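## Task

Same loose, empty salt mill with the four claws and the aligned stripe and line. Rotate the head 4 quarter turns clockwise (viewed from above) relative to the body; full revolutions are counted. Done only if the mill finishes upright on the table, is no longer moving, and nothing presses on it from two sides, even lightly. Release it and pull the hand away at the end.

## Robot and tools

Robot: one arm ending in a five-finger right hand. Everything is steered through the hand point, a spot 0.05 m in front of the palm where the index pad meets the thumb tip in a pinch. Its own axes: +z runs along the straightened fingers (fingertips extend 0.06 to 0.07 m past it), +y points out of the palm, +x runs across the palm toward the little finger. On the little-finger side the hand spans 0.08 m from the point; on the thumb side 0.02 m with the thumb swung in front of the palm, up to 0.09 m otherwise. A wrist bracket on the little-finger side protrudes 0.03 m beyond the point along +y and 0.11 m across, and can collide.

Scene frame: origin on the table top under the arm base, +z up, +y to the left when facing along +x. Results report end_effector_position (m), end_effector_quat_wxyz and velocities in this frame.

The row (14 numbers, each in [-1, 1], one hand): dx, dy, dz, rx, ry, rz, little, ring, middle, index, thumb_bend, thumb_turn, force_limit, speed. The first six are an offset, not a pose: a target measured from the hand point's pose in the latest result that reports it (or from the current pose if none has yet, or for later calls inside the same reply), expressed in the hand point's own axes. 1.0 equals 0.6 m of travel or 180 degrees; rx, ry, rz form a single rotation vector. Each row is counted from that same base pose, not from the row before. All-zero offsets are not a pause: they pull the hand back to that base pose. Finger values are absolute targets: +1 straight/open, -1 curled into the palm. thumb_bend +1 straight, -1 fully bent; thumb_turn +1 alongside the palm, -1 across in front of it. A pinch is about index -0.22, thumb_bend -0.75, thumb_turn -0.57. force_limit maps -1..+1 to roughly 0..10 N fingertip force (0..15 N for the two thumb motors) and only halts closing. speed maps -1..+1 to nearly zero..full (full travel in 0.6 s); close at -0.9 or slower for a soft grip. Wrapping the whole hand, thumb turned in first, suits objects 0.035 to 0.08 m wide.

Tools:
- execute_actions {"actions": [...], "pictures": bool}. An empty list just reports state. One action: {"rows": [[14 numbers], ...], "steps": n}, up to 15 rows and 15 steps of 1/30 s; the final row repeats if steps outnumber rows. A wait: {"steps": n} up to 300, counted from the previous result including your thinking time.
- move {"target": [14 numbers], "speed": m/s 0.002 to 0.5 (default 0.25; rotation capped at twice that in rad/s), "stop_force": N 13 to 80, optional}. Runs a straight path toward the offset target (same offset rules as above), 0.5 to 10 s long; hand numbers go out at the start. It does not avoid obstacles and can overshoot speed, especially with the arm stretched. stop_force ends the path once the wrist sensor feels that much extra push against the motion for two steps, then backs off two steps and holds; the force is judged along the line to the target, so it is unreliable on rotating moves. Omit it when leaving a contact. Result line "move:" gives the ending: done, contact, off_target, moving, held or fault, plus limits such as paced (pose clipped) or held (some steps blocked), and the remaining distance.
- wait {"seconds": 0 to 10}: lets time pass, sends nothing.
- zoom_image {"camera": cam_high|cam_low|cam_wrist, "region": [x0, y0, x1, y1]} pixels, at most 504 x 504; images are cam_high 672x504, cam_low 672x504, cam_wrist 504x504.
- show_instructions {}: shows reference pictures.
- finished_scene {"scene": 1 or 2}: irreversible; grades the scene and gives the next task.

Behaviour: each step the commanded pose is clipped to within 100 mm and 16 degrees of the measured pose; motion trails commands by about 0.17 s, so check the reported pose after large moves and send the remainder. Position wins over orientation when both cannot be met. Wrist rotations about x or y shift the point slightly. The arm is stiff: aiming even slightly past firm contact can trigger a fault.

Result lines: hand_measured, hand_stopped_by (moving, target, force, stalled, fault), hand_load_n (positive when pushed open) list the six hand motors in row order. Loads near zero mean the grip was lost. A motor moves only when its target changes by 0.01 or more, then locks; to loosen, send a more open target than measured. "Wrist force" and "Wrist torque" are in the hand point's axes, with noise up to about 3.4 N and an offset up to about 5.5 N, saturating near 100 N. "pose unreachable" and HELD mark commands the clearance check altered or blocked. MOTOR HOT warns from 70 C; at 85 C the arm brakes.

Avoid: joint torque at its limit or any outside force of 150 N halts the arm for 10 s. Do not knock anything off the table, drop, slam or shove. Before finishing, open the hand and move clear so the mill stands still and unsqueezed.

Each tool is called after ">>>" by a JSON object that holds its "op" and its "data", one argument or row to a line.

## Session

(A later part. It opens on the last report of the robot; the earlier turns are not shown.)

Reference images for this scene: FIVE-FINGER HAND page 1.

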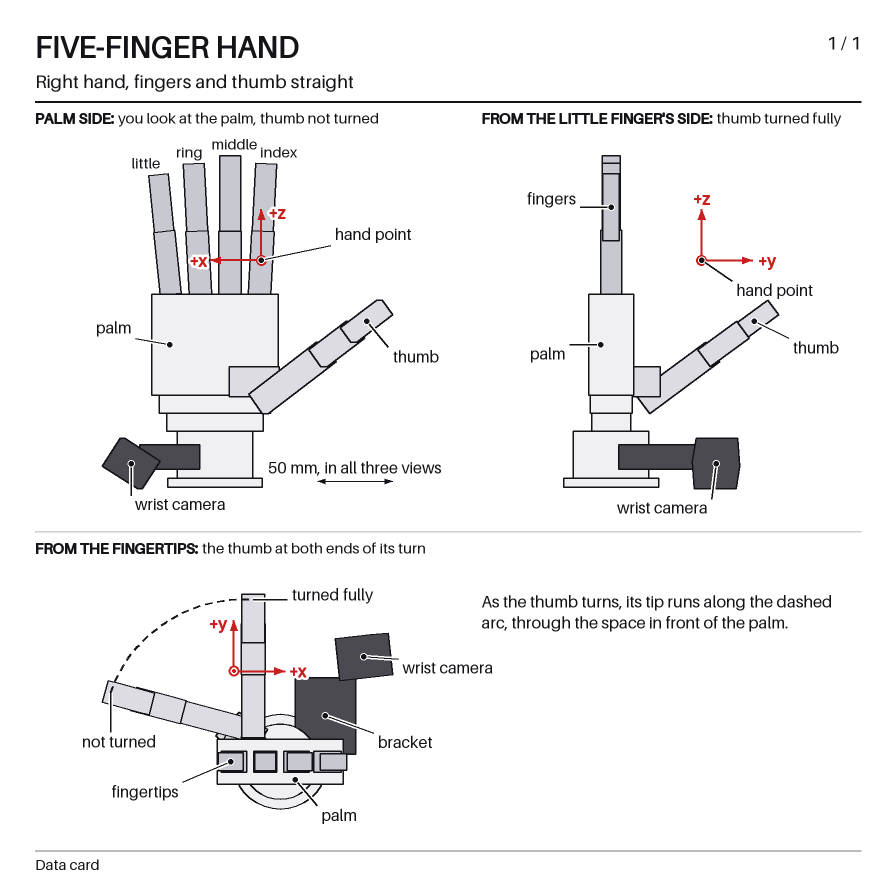

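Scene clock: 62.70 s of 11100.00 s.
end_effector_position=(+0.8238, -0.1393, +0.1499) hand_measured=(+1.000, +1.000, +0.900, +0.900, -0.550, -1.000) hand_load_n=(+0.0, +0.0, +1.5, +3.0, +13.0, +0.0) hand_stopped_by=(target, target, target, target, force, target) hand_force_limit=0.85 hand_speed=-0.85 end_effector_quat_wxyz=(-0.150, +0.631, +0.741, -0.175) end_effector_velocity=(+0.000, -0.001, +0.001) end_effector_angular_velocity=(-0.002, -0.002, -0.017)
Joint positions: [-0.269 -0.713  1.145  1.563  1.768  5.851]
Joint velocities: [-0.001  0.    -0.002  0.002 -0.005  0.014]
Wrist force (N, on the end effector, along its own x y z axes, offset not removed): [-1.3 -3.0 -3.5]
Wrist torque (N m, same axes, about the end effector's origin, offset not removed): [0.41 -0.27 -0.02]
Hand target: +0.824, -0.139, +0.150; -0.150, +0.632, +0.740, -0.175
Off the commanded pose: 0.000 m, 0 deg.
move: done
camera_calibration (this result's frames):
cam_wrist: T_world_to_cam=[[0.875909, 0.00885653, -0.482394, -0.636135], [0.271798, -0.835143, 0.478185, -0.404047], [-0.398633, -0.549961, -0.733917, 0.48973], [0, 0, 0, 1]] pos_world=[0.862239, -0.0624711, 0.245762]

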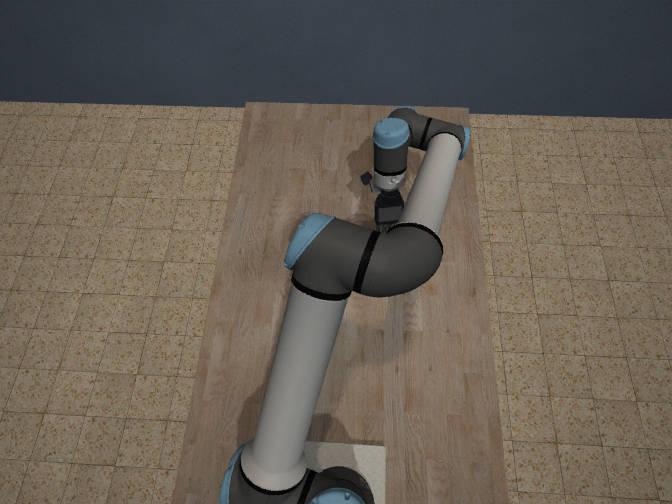

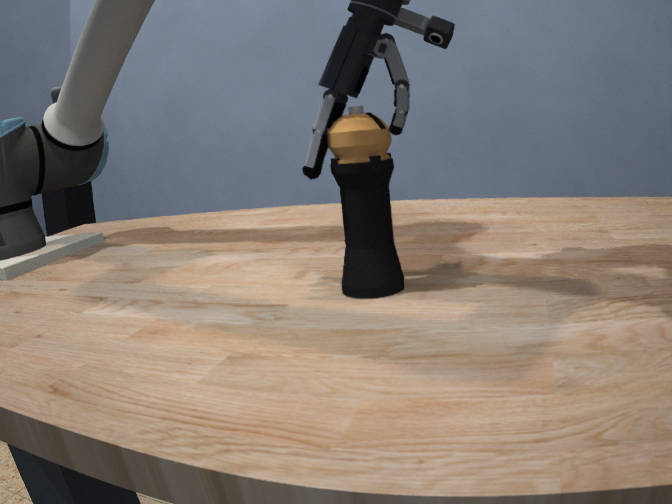

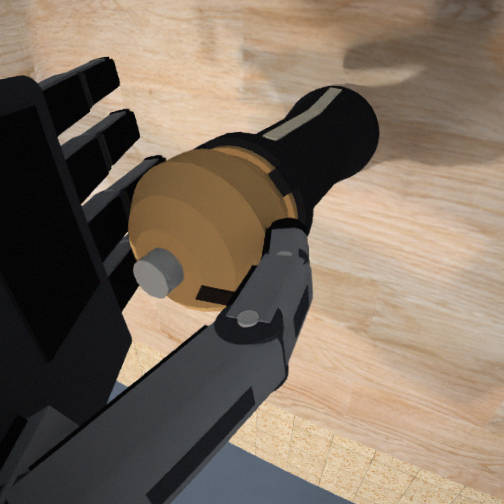

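>>> {"op": "move", "data": {
  "target": [0, -0.0003, -0.0006, 0, 0, 0, 1, 1, 0.9, 0.9, -1, -1, 0.85, -0.85],
  "speed": 0.01
}}

>>> {"op": "move", "data": {
  "target": [-0.0141, -0.00745, 0.00375, 0, 0.05, 0.0992, 1, 1, 0.9, 0.9, -1, -1, 0.85, -0.85],
  "speed": 0.2
}}

Scene clock: 64.77 s of 11100.00 s.
end_effector_position=(+0.8238, -0.1394, +0.1502) hand_measured=(+1.000, +1.000, +0.900, +0.900, -0.550, -1.000) hand_load_n=(+0.0, +0.0, +1.0, +2.5, +12.5, +0.5) hand_stopped_by=(target, target, target, target, force, target) hand_force_limit=0.85 hand_speed=-0.85 end_effector_quat_wxyz=(-0.150, +0.631, +0.741, -0.175) end_effector_velocity=(-0.001, -0.002, +0.000) end_effector_angular_velocity=(+0.001, +0.000, -0.001)
Joint positions: [-0.269 -0.713  1.144  1.564  1.768  5.851]
Joint velocities: [-0.003 -0.001  0.001 -0.    -0.    -0.002]
Wrist force (N, on the end effector, along its own x y z axes, offset not removed): [-1.9 -0.5 -3.5]
Wrist torque (N m, same axes, about the end effector's origin, offset not removed): [0.63 0.15 -0.03]
Hand target: +0.824, -0.139, +0.150; -0.150, +0.631, +0.741, -0.175
Off the commanded pose: 0.000 m, 0 deg.
move: done
camera_calibration (this result's frames):
cam_wrist: T_world_to_cam=[[0.875933, 0.008627, -0.482356, -0.636031], [0.271549, -0.835227, 0.478181, -0.404118], [-0.398751, -0.549838, -0.733946, 0.490062], [0, 0, 0, 1]] pos_world=[0.862271, -0.0625882, 0.246127]

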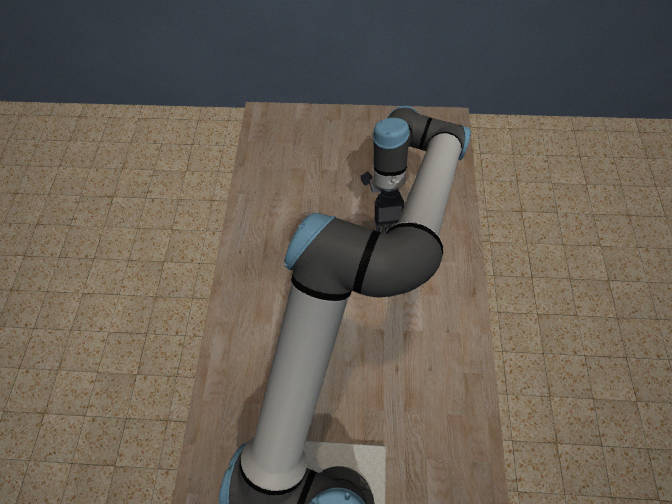

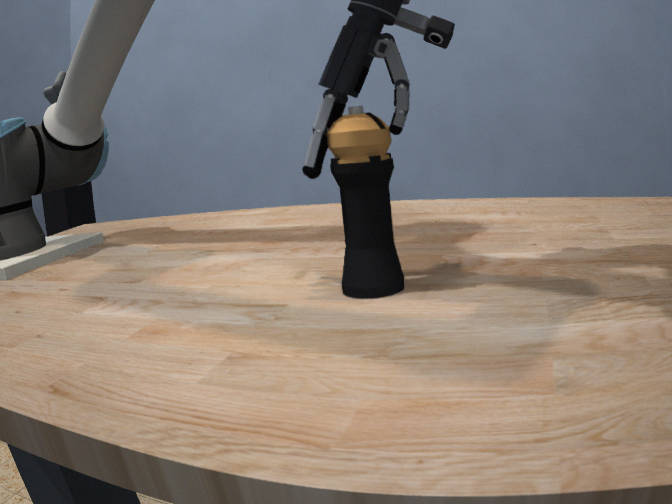

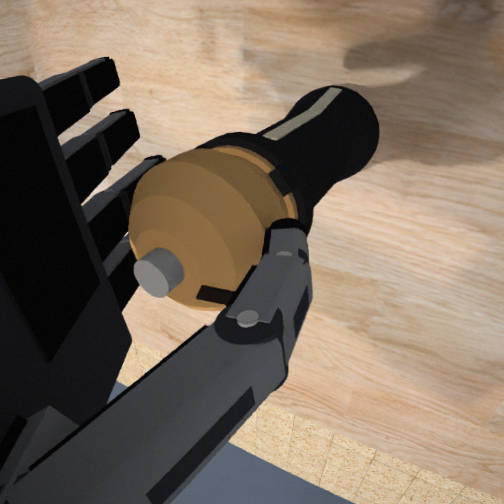

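Scene clock: 66.17 s of 11100.00 s.
end_effector_position=(+0.8202, -0.1485, +0.1503) hand_measured=(+1.000, +1.000, +0.900, +0.900, -0.550, -1.000) hand_load_n=(+0.0, +0.0, +1.5, +3.0, +11.5, +0.5) hand_stopped_by=(target, target, target, target, force, target) hand_force_limit=0.85 hand_speed=-0.85 end_effector_quat_wxyz=(-0.178, +0.749, +0.621, -0.147) end_effector_velocity=(+0.000, -0.001, -0.001) end_effector_angular_velocity=(-0.001, -0.002, -0.016)
Joint positions: [-0.302 -0.694  1.118  1.612  1.632  6.138]
Joint velocities: [-0.002  0.001 -0.001 -0.001 -0.006  0.012]
Wrist force (N, on the end effector, along its own x y z axes, offset not removed): [-2.9 -2.6 -5.3]
Wrist torque (N m, same axes, about the end effector's origin, offset not removed): [0.59 -0.05 -0.10]
Hand target: +0.820, -0.149, +0.150; -0.178, +0.750, +0.620, -0.147
Off the commanded pose: 0.000 m, 0 deg.
move: done
camera_calibration (this result's frames):
cam_wrist: T_world_to_cam=[[0.826378, -0.289648, -0.48291, -0.636369], [-0.0285997, -0.878051, 0.477711, -0.170851], [-0.562388, -0.380959, -0.733886, 0.642967], [0, 0, 0, 1]] pos_world=[0.882593, -0.0893953, 0.246173]

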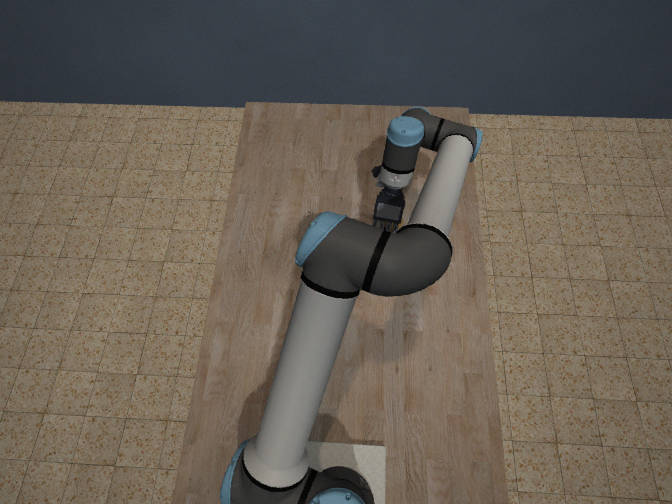

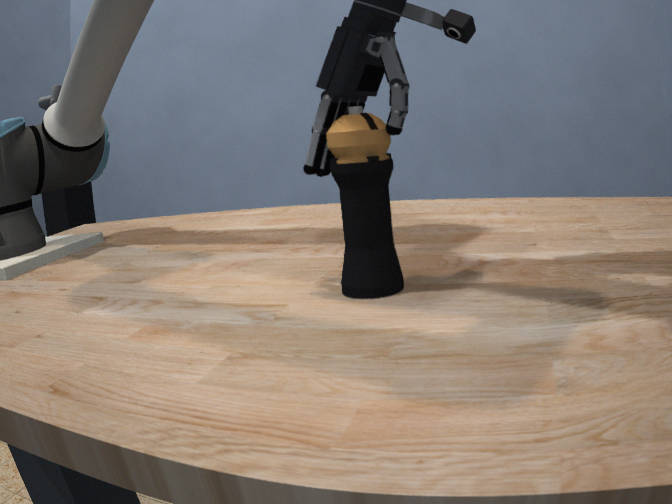

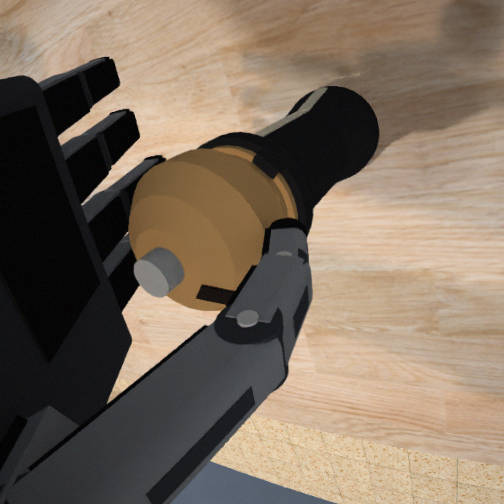

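>>> {"op": "move", "data": {
  "target": [0, -0.001, -0.002, 0, 0, 0, 1, 1, 0.9, 0.9, 0.2, -1, 0.85, 0.3],
  "speed": 0.02
}}

>>> {"op": "move", "data": {
  "target": [0, -0.0525, -0.1042, 0, 0, 0, 1, 1, 0.9, 0.9, 0.2, -1, 0.85, 0.3],
  "speed": 0.25
}}

>>> {"op": "move", "data": {
  "target": [0.0633, -0.0463, 0.0233, 0, -0.3, -0.5953, 1, 1, 0.9, 0.9, 0.2, -1, 0.85, 0.3],
  "speed": 0.5
}}

>>> {"op": "move", "data": {
  "target": [0.0633, -0.0463, 0.0233, 0, -0.3, -0.5953, 1, 1, 0.9, 0.9, 0.2, -1, 0.85, 0.3],
  "speed": 0.5
}}

>>> {"op": "move", "data": {
  "target": [0.0633, -0.0463, 0.0233, 0, -0.3, -0.5953, 1, 1, 0.9, 0.9, 0.2, -1, 0.85, 0.3],
  "speed": 0.5
}}

>>> {"op": "move", "data": {
  "target": [0.0633, -0.0463, 0.0233, 0, -0.3, -0.5953, 1, 1, 0.9, 0.9, 0.2, -1, 0.85, 0.3],
  "speed": 0.5
}}

Scene clock: 70.10 s of 11100.00 s.
end_effector_position=(+0.8202, -0.1486, +0.1516) hand_measured=(+1.000, +1.000, +0.900, +0.900, +0.200, -1.000) hand_load_n=(+0.0, +0.0, +0.0, +0.0, +0.0, +0.0) hand_stopped_by=(target, target, target, target, target, target) hand_force_limit=0.85 hand_speed=0.30 end_effector_quat_wxyz=(-0.178, +0.749, +0.621, -0.147) end_effector_velocity=(+0.001, +0.000, +0.002) end_effector_angular_velocity=(-0.002, -0.006, -0.000)
Joint positions: [-0.302 -0.695  1.118  1.614  1.632  6.138]
Joint velocities: [ 0.001 -0.002 -0.002 -0.003 -0.     0.001]
Wrist force (N, on the end effector, along its own x y z axes, offset not removed): [-1.5 -3.7 -3.3]
Wrist torque (N m, same axes, about the end effector's origin, offset not removed): [-0.29 0.02 -0.17]
Hand target: +0.820, -0.149, +0.152; -0.178, +0.749, +0.621, -0.147
Off the commanded pose: 0.000 m, 0 deg.
After step 90, 0.10 s passed at rest.
move: done
camera_calibration (this result's frames):
cam_wrist: T_world_to_cam=[[0.826344, -0.289735, -0.482917, -0.635733], [-0.0286941, -0.878052, 0.477704, -0.171441], [-0.562433, -0.380891, -0.733887, 0.643946], [0, 0, 0, 1]] pos_world=[0.882592, -0.0894544, 0.247476]

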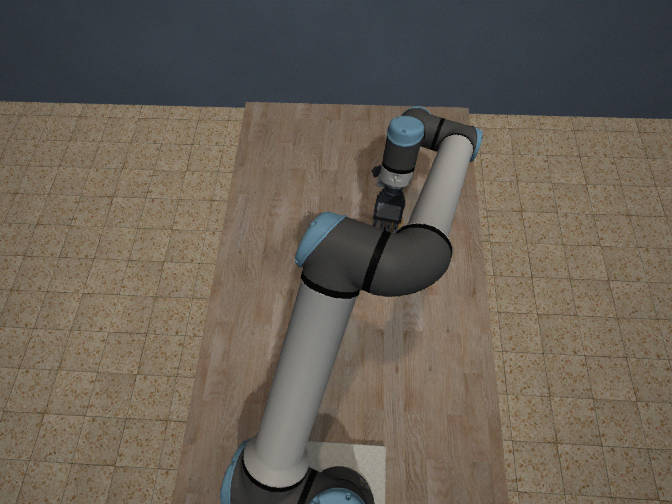

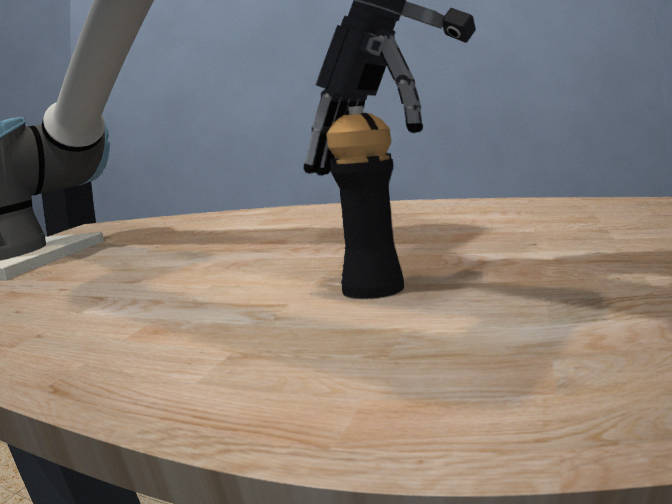

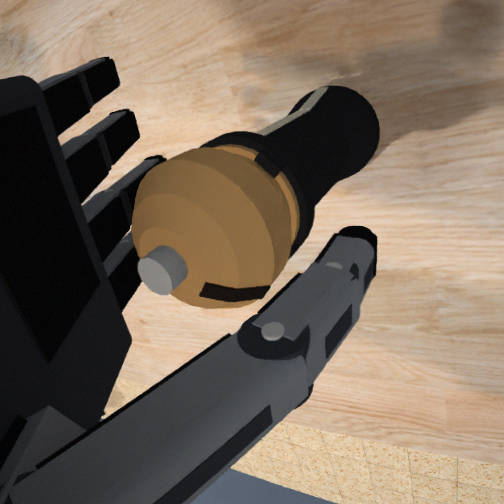

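Scene clock: 71.13 s of 11100.00 s.
end_effector_position=(+0.8201, -0.1486, +0.2213) hand_measured=(+1.000, +1.000, +0.900, +0.900, +0.200, -1.000) hand_load_n=(+0.0, +0.0, +0.0, +0.0, +0.0, +0.0) hand_stopped_by=(target, target, target, target, target, target) hand_force_limit=0.85 hand_speed=0.30 end_effector_quat_wxyz=(-0.178, +0.749, +0.621, -0.147) end_effector_velocity=(+0.001, +0.001, +0.001) end_effector_angular_velocity=(+0.001, +0.001, +0.002)
Joint positions: [-0.302 -0.742  1.074  1.704  1.632  6.138]
Joint velocities: [ 0.002  0.001 -0.003  0.003  0.    -0.001]
Wrist force (N, on the end effector, along its own x y z axes, offset not removed): [-1.4 1.5 -0.3]
Wrist torque (N m, same axes, about the end effector's origin, offset not removed): [0.37 -0.04 0.14]
Hand target: +0.820, -0.149, +0.222; -0.178, +0.749, +0.621, -0.147
Off the commanded pose: 0.000 m, 0 deg.
move: done
camera_calibration (this result's frames):
cam_wrist: T_world_to_cam=[[0.826354, -0.289732, -0.482902, -0.601969], [-0.0286975, -0.878051, 0.477706, -0.204733], [-0.562419, -0.380896, -0.733895, 0.694997], [0, 0, 0, 1]] pos_world=[0.882444, -0.0894537, 0.317165]

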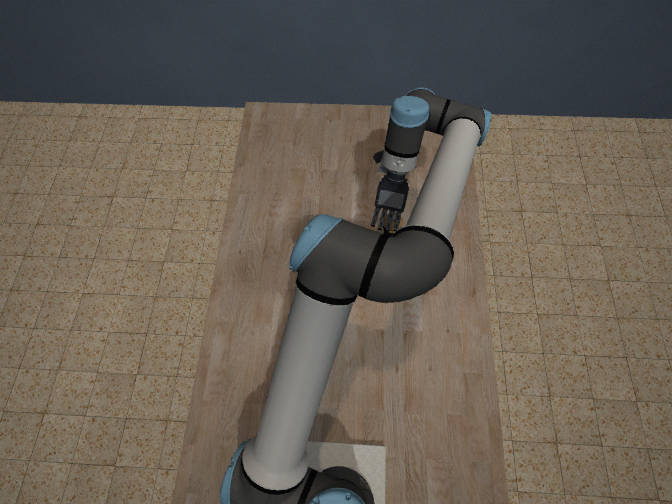

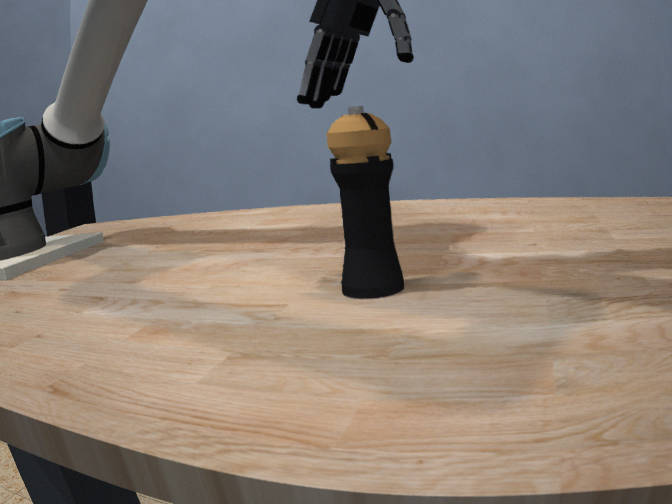

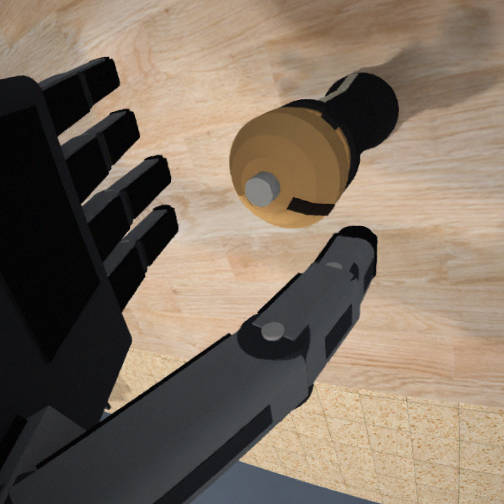

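Scene clock: 73.97 s of 11100.00 s.
end_effector_position=(+0.7966, -0.1054, +0.2211) hand_measured=(+1.000, +1.000, +0.900, +0.900, +0.200, -1.000) hand_load_n=(+0.0, +0.0, +0.0, +0.0, +0.0, +0.0) hand_stopped_by=(target, target, target, target, target, target) hand_force_limit=0.85 hand_speed=0.30 end_effector_quat_wxyz=(+0.039, -0.162, +0.959, -0.227) end_effector_velocity=(-0.000, -0.000, +0.000) end_effector_angular_velocity=(+0.003, -0.003, +0.016)
Joint positions: [-0.269 -1.038  1.416  0.902  1.928  4.014]
Joint velocities: [-0.003 -0.003  0.003 -0.008 -0.01  -0.019]
Wrist force (N, on the end effector, along its own x y z axes, offset not removed): [-0.8 -0.6 -2.1]
Wrist torque (N m, same axes, about the end effector's origin, offset not removed): [0.10 -0.06 0.09]
Hand target: +0.797, -0.105, +0.221; +0.040, -0.163, +0.959, -0.227
Off the commanded pose: 0.000 m, 0 deg.
move: done
camera_calibration (this result's frames):
cam_wrist: T_world_to_cam=[[-0.15978, 0.861361, -0.482212, 0.336625], [0.773921, 0.412542, 0.480475, -0.671389], [0.612795, -0.296423, -0.732541, -0.229499], [0, 0, 0, 1]] pos_world=[0.714024, -0.0810079, 0.316792]

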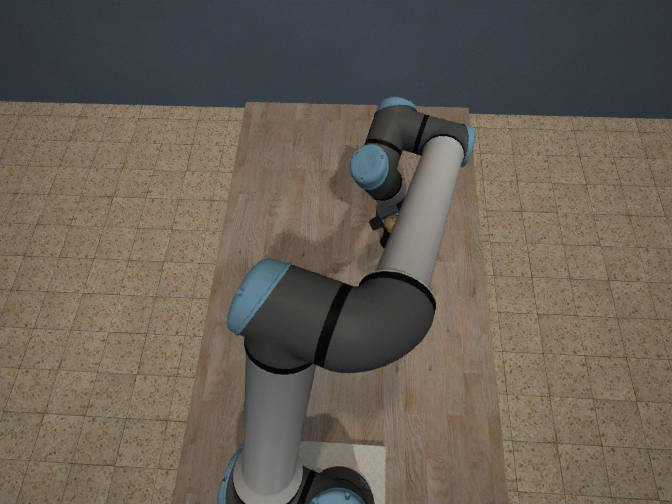

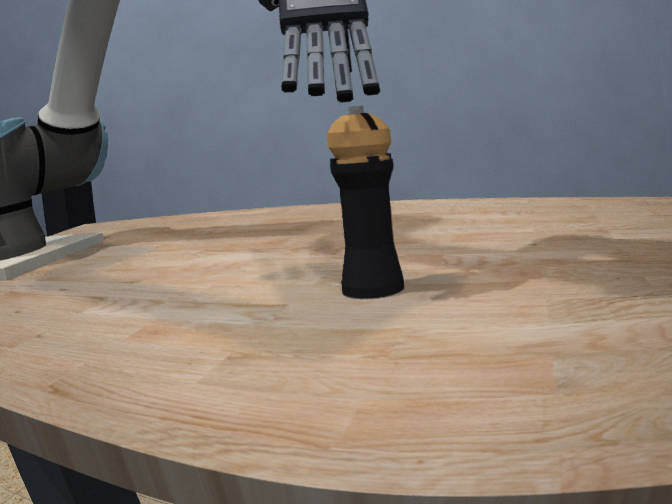

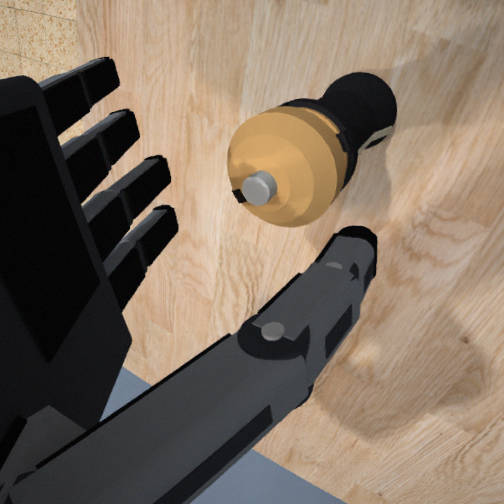

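Scene clock: 76.80 s of 11100.00 s.
end_effector_position=(+0.7710, -0.1472, +0.2214) hand_measured=(+1.000, +1.000, +0.900, +0.900, +0.200, -1.000) hand_load_n=(+0.0, +0.0, +0.0, +0.0, +0.0, +0.0) hand_stopped_by=(target, target, target, target, target, target) hand_force_limit=0.85 hand_speed=0.30 end_effector_quat_wxyz=(-0.218, +0.911, -0.341, +0.081) end_effector_velocity=(+0.000, -0.000, -0.000) end_effector_angular_velocity=(-0.001, +0.002, +0.019)
Joint positions: [-0.47  -0.96   1.336  1.099  1.104  1.798]
Joint velocities: [ 0.001  0.004 -0.005  0.011  0.    -0.02 ]
Wrist force (N, on the end effector, along its own x y z axes, offset not removed): [2.0 -0.5 -2.1]
Wrist torque (N m, same axes, about the end effector's origin, offset not removed): [0.12 -0.51 0.37]
Hand target: +0.771, -0.147, +0.221; -0.218, +0.911, -0.340, +0.081
Off the commanded pose: 0.000 m, 0 deg.
move: done
camera_calibration (this result's frames):
cam_wrist: T_world_to_cam=[[-0.666111, -0.566434, -0.485231, 0.549513], [-0.744466, 0.465282, 0.478835, 0.544361], [-0.0454588, 0.680195, -0.73162, 0.425118], [0, 0, 0, 1]] pos_world=[0.790621, -0.231182, 0.317006]

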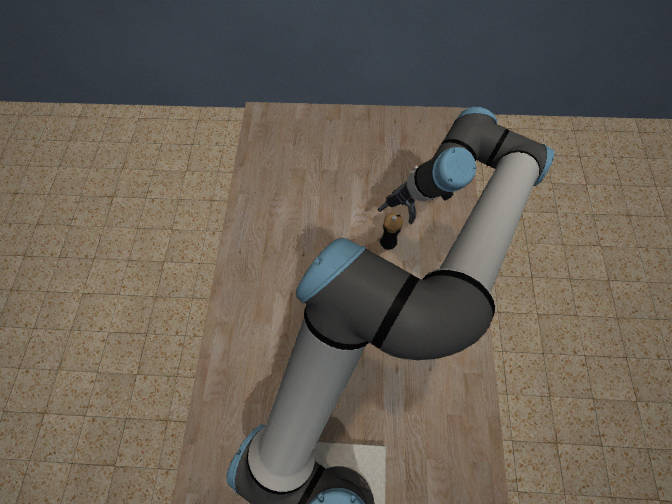

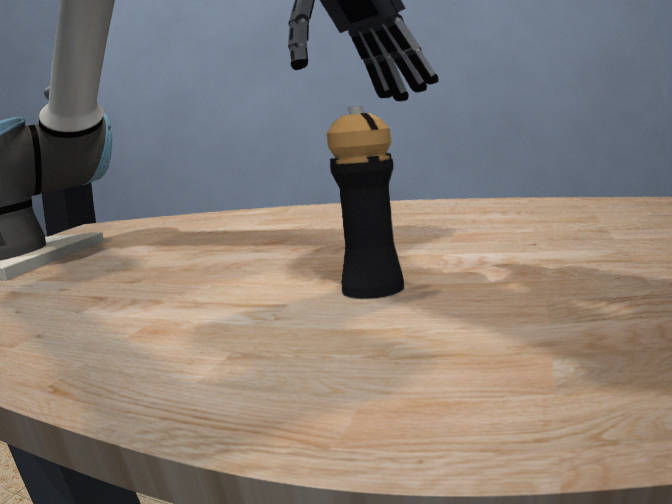

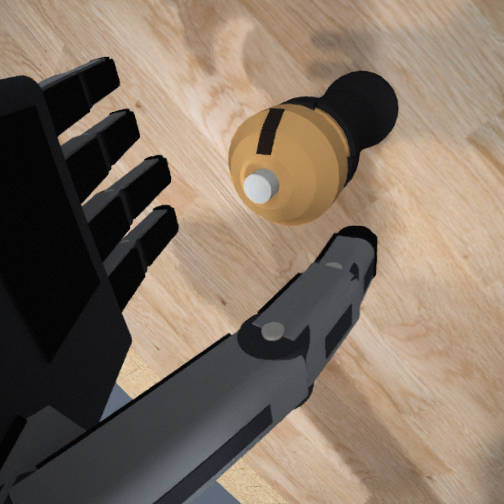

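Scene clock: 79.60 s of 11100.00 s.
end_effector_position=(+0.8200, -0.1488, +0.2214) hand_measured=(+1.000, +1.000, +0.900, +0.900, +0.200, -1.000) hand_load_n=(+0.0, +0.0, +0.0, +0.0, +0.0, +0.0) hand_stopped_by=(target, target, target, target, target, target) hand_force_limit=0.85 hand_speed=0.30 end_effector_quat_wxyz=(-0.179, +0.752, +0.618, -0.146) end_effector_velocity=(-0.000, -0.001, +0.000) end_effector_angular_velocity=(-0.000, -0.001, +0.018)
Joint positions: [-0.303 -0.742  1.074  1.705  1.63  -0.139]
Joint velocities: [ 0.    -0.002  0.003 -0.003  0.008 -0.016]
Wrist force (N, on the end effector, along its own x y z axes, offset not removed): [-3.0 2.6 -0.5]
Wrist torque (N m, same axes, about the end effector's origin, offset not removed): [0.48 0.12 0.01]
Hand target: +0.820, -0.149, +0.221; -0.178, +0.751, +0.619, -0.146
Off the commanded pose: 0.000 m, 0 deg.
move: done
camera_calibration (this result's frames):
cam_wrist: T_world_to_cam=[[0.824174, -0.296062, -0.482788, -0.6011], [-0.0350294, -0.877493, 0.478309, -0.199862], [-0.565252, -0.377298, -0.733577, 0.697727], [0, 0, 0, 1]] pos_world=[0.882802, -0.0900895, 0.317229]

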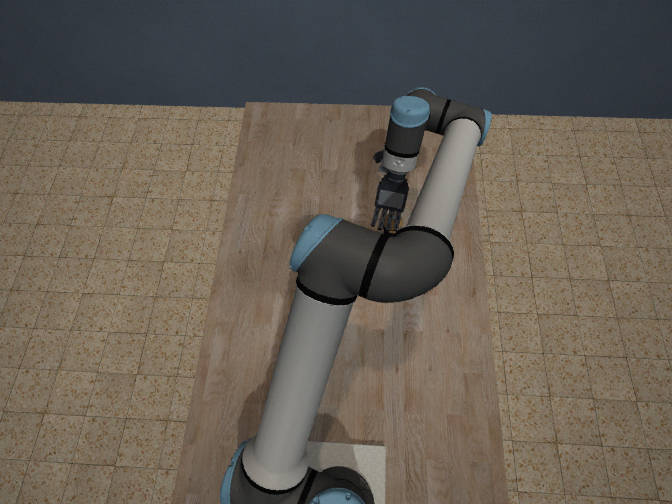

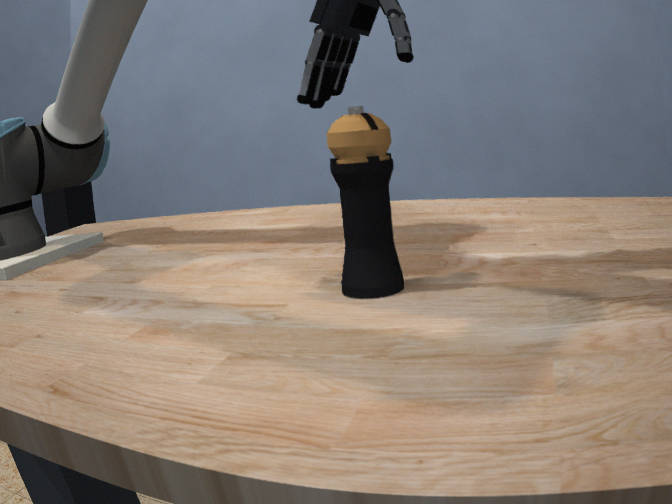

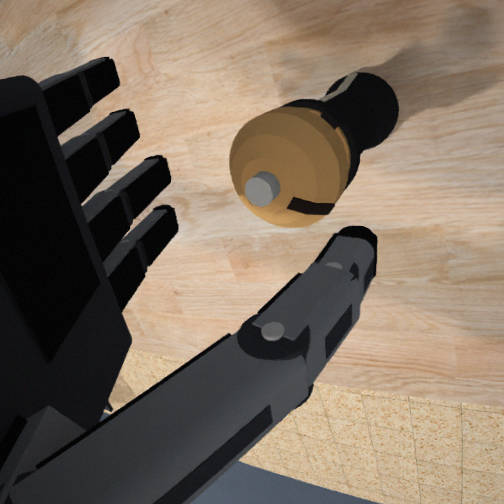

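Scene clock: 82.43 s of 11100.00 s.
end_effector_position=(+0.7969, -0.1055, +0.2212) hand_measured=(+1.000, +1.000, +0.900, +0.900, +0.200, -1.000) hand_load_n=(+0.0, +0.0, +0.0, +0.0, +0.0, +0.0) hand_stopped_by=(target, target, target, target, target, target) hand_force_limit=0.85 hand_speed=0.30 end_effector_quat_wxyz=(+0.038, -0.158, +0.960, -0.228) end_effector_velocity=(-0.000, +0.001, -0.001) end_effector_angular_velocity=(+0.004, -0.002, +0.018)
Joint positions: [-0.268 -1.037  1.415  0.905  1.931 -2.261]
Joint velocities: [-0.002 -0.003  0.005 -0.008 -0.01  -0.018]
Wrist force (N, on the end effector, along its own x y z axes, offset not removed): [-1.8 0.7 -2.7]
Wrist torque (N m, same axes, about the end effector's origin, offset not removed): [0.43 -0.02 0.19]
Hand target: +0.797, -0.105, +0.221; +0.039, -0.159, +0.960, -0.228
Off the commanded pose: 0.000 m, 0 deg.
move: done
camera_calibration (this result's frames):
cam_wrist: T_world_to_cam=[[-0.15356, 0.862169, -0.482788, 0.332025], [0.776954, 0.40723, 0.48011, -0.674474], [0.610542, -0.301378, -0.7324, -0.228364], [0, 0, 0, 1]] pos_world=[0.714447, -0.0804198, 0.316866]

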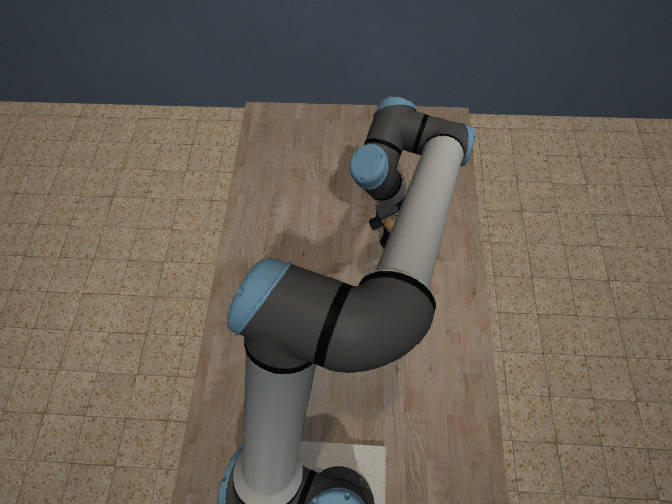

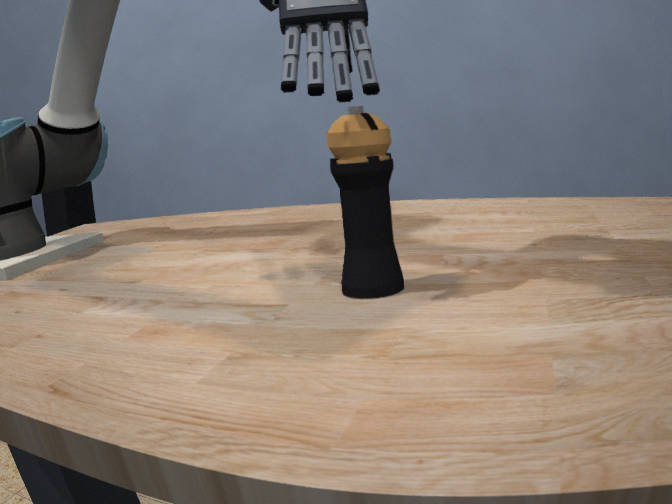

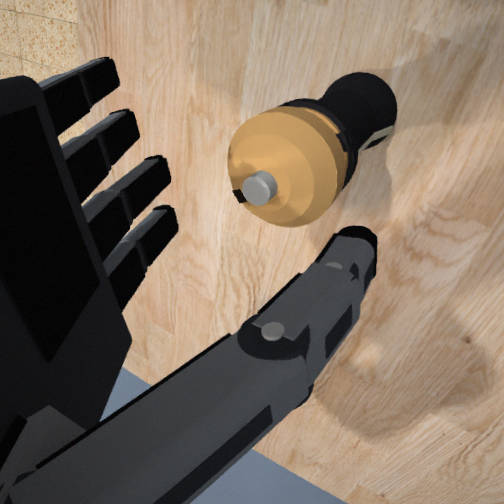

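>>> {"op": "move", "data": {
  "target": [0.0633, -0.0463, 0.0233, 0, -0.3, -0.5953, 1, 1, 0.9, 0.9, 0.2, -1, 0.85, 0.3],
  "speed": 0.5
}}

>>> {"op": "move", "data": {
  "target": [0, 0.0528, 0.1049, 0, 0, 0, 1, 1, 0.9, 0.9, -0.3, -1, 0.4, 0.3],
  "speed": 0.15
}}

>>> {"op": "move", "data": {
  "target": [0, 0, 0, 0, 0, 0, 1, 1, 0.9, 0.9, -0.95, -1, 0.4, -0.8],
  "speed": 0.02
}}

Scene clock: 86.67 s of 11100.00 s.
end_effector_position=(+0.7709, -0.1471, +0.2215) hand_measured=(+1.000, +1.000, +0.900, +0.900, +0.200, -1.000) hand_load_n=(+0.0, +0.0, +0.0, +0.0, +0.0, +0.0) hand_stopped_by=(target, target, target, target, target, target) hand_force_limit=0.85 hand_speed=0.30 end_effector_quat_wxyz=(-0.217, +0.910, -0.344, +0.082) end_effector_velocity=(-0.000, -0.000, -0.001) end_effector_angular_velocity=(+0.001, +0.005, +0.017)
Joint positions: [-0.47  -0.962  1.337  1.096  1.106 -4.477]
Joint velocities: [-0.     0.006 -0.004  0.012 -0.001 -0.019]
Wrist force (N, on the end effector, along its own x y z axes, offset not removed): [-2.3 -0.6 -1.8]
Wrist torque (N m, same axes, about the end effector's origin, offset not removed): [0.10 0.09 -0.12]
Hand target: +0.771, -0.147, +0.221; -0.217, +0.910, -0.343, +0.082
Off the commanded pose: 0.000 m, 0 deg.
move: done
camera_calibration (this result's frames):
cam_wrist: T_world_to_cam=[[-0.67025, -0.561925, -0.484774, 0.553346], [-0.741023, 0.470988, 0.478597, 0.542437], [-0.0406132, 0.680008, -0.732079, 0.42145], [0, 0, 0, 1]] pos_world=[0.789955, -0.231131, 0.317173]

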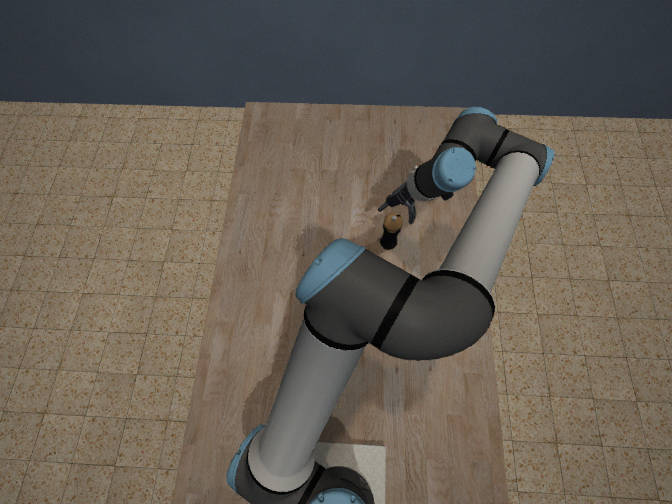

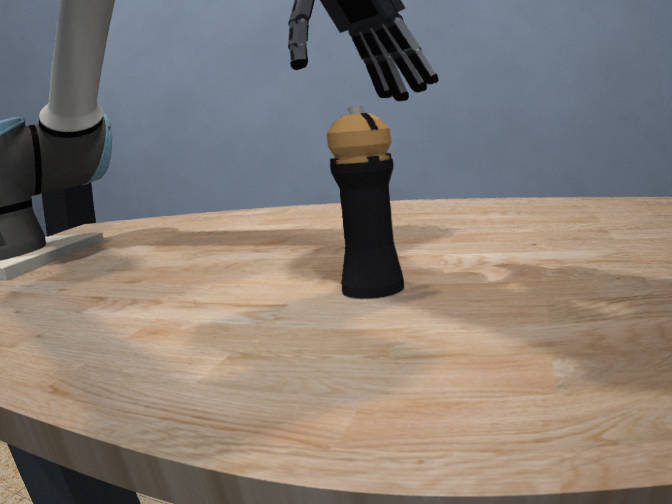

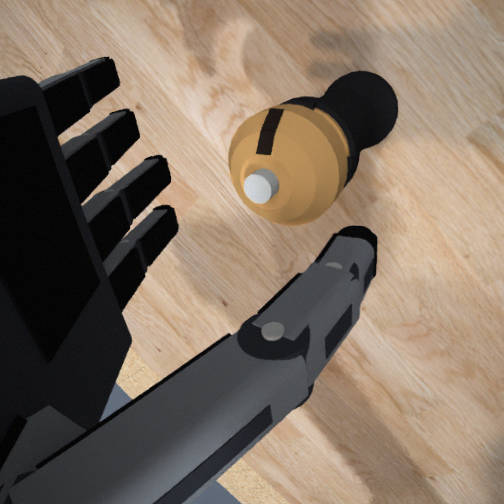

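Scene clock: 87.73 s of 11100.00 s.
end_effector_position=(+0.7711, -0.1471, +0.1514) hand_measured=(+1.000, +1.000, +0.900, +0.900, -0.300, -1.000) hand_load_n=(+0.0, +0.0, +0.0, +0.0, +0.0, +0.0) hand_stopped_by=(target, target, target, target, target, target) hand_force_limit=0.40 hand_speed=0.30 end_effector_quat_wxyz=(-0.217, +0.910, -0.344, +0.082) end_effector_velocity=(-0.000, -0.001, -0.003) end_effector_angular_velocity=(+0.001, +0.000, -0.003)
Joint positions: [-0.469 -0.914  1.39   0.994  1.106 -4.476]
Joint velocities: [-0.002  0.002  0.002 -0.004 -0.001  0.001]
Wrist force (N, on the end effector, along its own x y z axes, offset not removed): [-2.9 -2.1 -4.9]
Wrist torque (N m, same axes, about the end effector's origin, offset not removed): [0.18 0.16 -0.11]
Hand target: +0.771, -0.147, +0.151; -0.217, +0.910, -0.344, +0.082
Off the commanded pose: 0.000 m, 0 deg.
move: done
camera_calibration (this result's frames):
cam_wrist: T_world_to_cam=[[-0.670233, -0.561918, -0.484805, 0.519431], [-0.741038, 0.470953, 0.478607, 0.576143], [-0.0406181, 0.680037, -0.732052, 0.370155], [0, 0, 0, 1]] pos_world=[0.790119, -0.231178, 0.247049]

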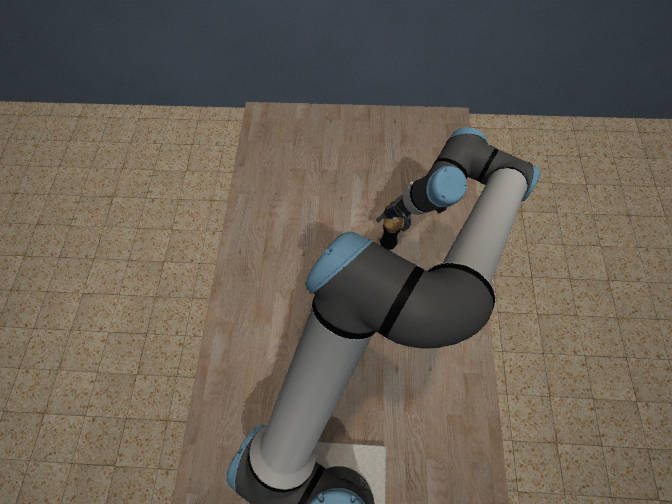

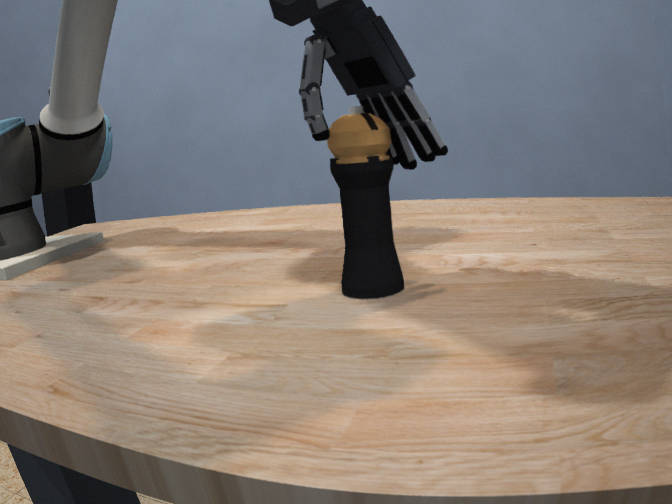

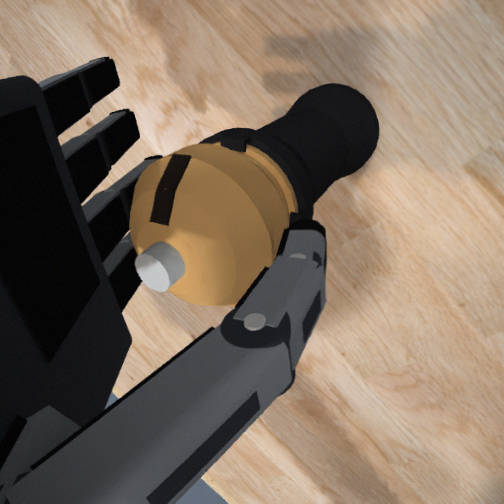

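Scene clock: 89.37 s of 11100.00 s.
end_effector_position=(+0.7711, -0.1471, +0.1514) hand_measured=(+1.000, +1.000, +0.900, +0.900, -0.564, -1.000) hand_load_n=(+0.0, +0.0, +2.0, +1.0, +10.0, +0.5) hand_stopped_by=(target, target, target, target, force, target) hand_force_limit=0.40 hand_speed=-0.80 end_effector_quat_wxyz=(-0.217, +0.910, -0.344, +0.082) end_effector_velocity=(-0.001, +0.001, +0.000) end_effector_angular_velocity=(+0.001, +0.002, -0.000)
Joint positions: [-0.469 -0.914  1.39   0.994  1.106 -4.476]
Joint velocities: [ 0.    -0.     0.001  0.001  0.     0.001]
Wrist force (N, on the end effector, along its own x y z axes, offset not removed): [-1.6 0.6 -5.3]
Wrist torque (N m, same axes, about the end effector's origin, offset not removed): [0.43 0.12 0.18]
Hand target: +0.771, -0.147, +0.151; -0.217, +0.910, -0.344, +0.082
Off the commanded pose: 0.000 m, 0 deg.
move: done
camera_calibration (this result's frames):
cam_wrist: T_world_to_cam=[[-0.670242, -0.561926, -0.484784, 0.519432], [-0.74103, 0.470966, 0.478608, 0.576137], [-0.0406258, 0.680022, -0.732065, 0.370163], [0, 0, 0, 1]] pos_world=[0.790118, -0.231177, 0.247052]

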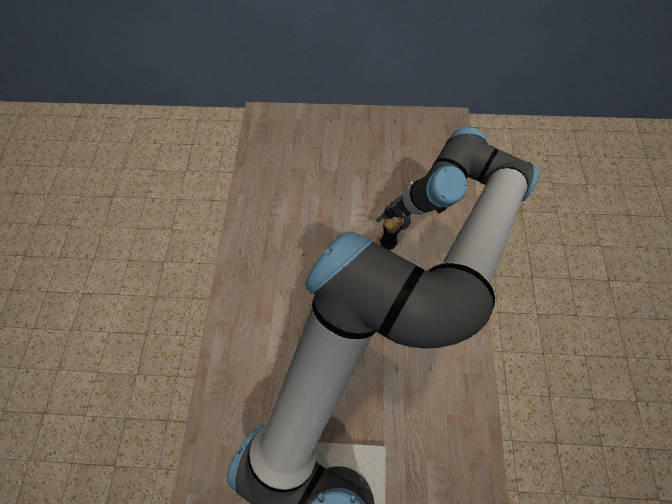

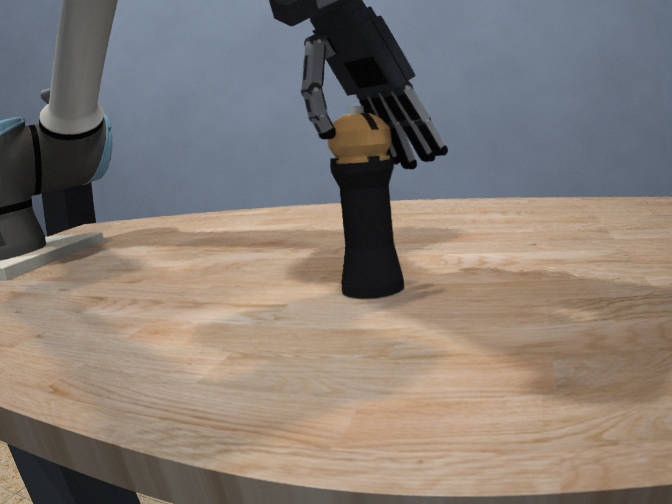

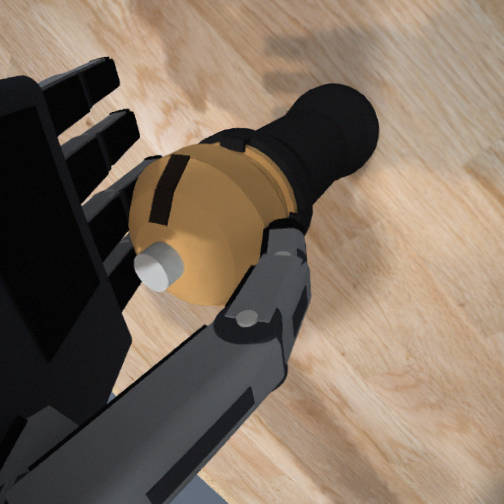

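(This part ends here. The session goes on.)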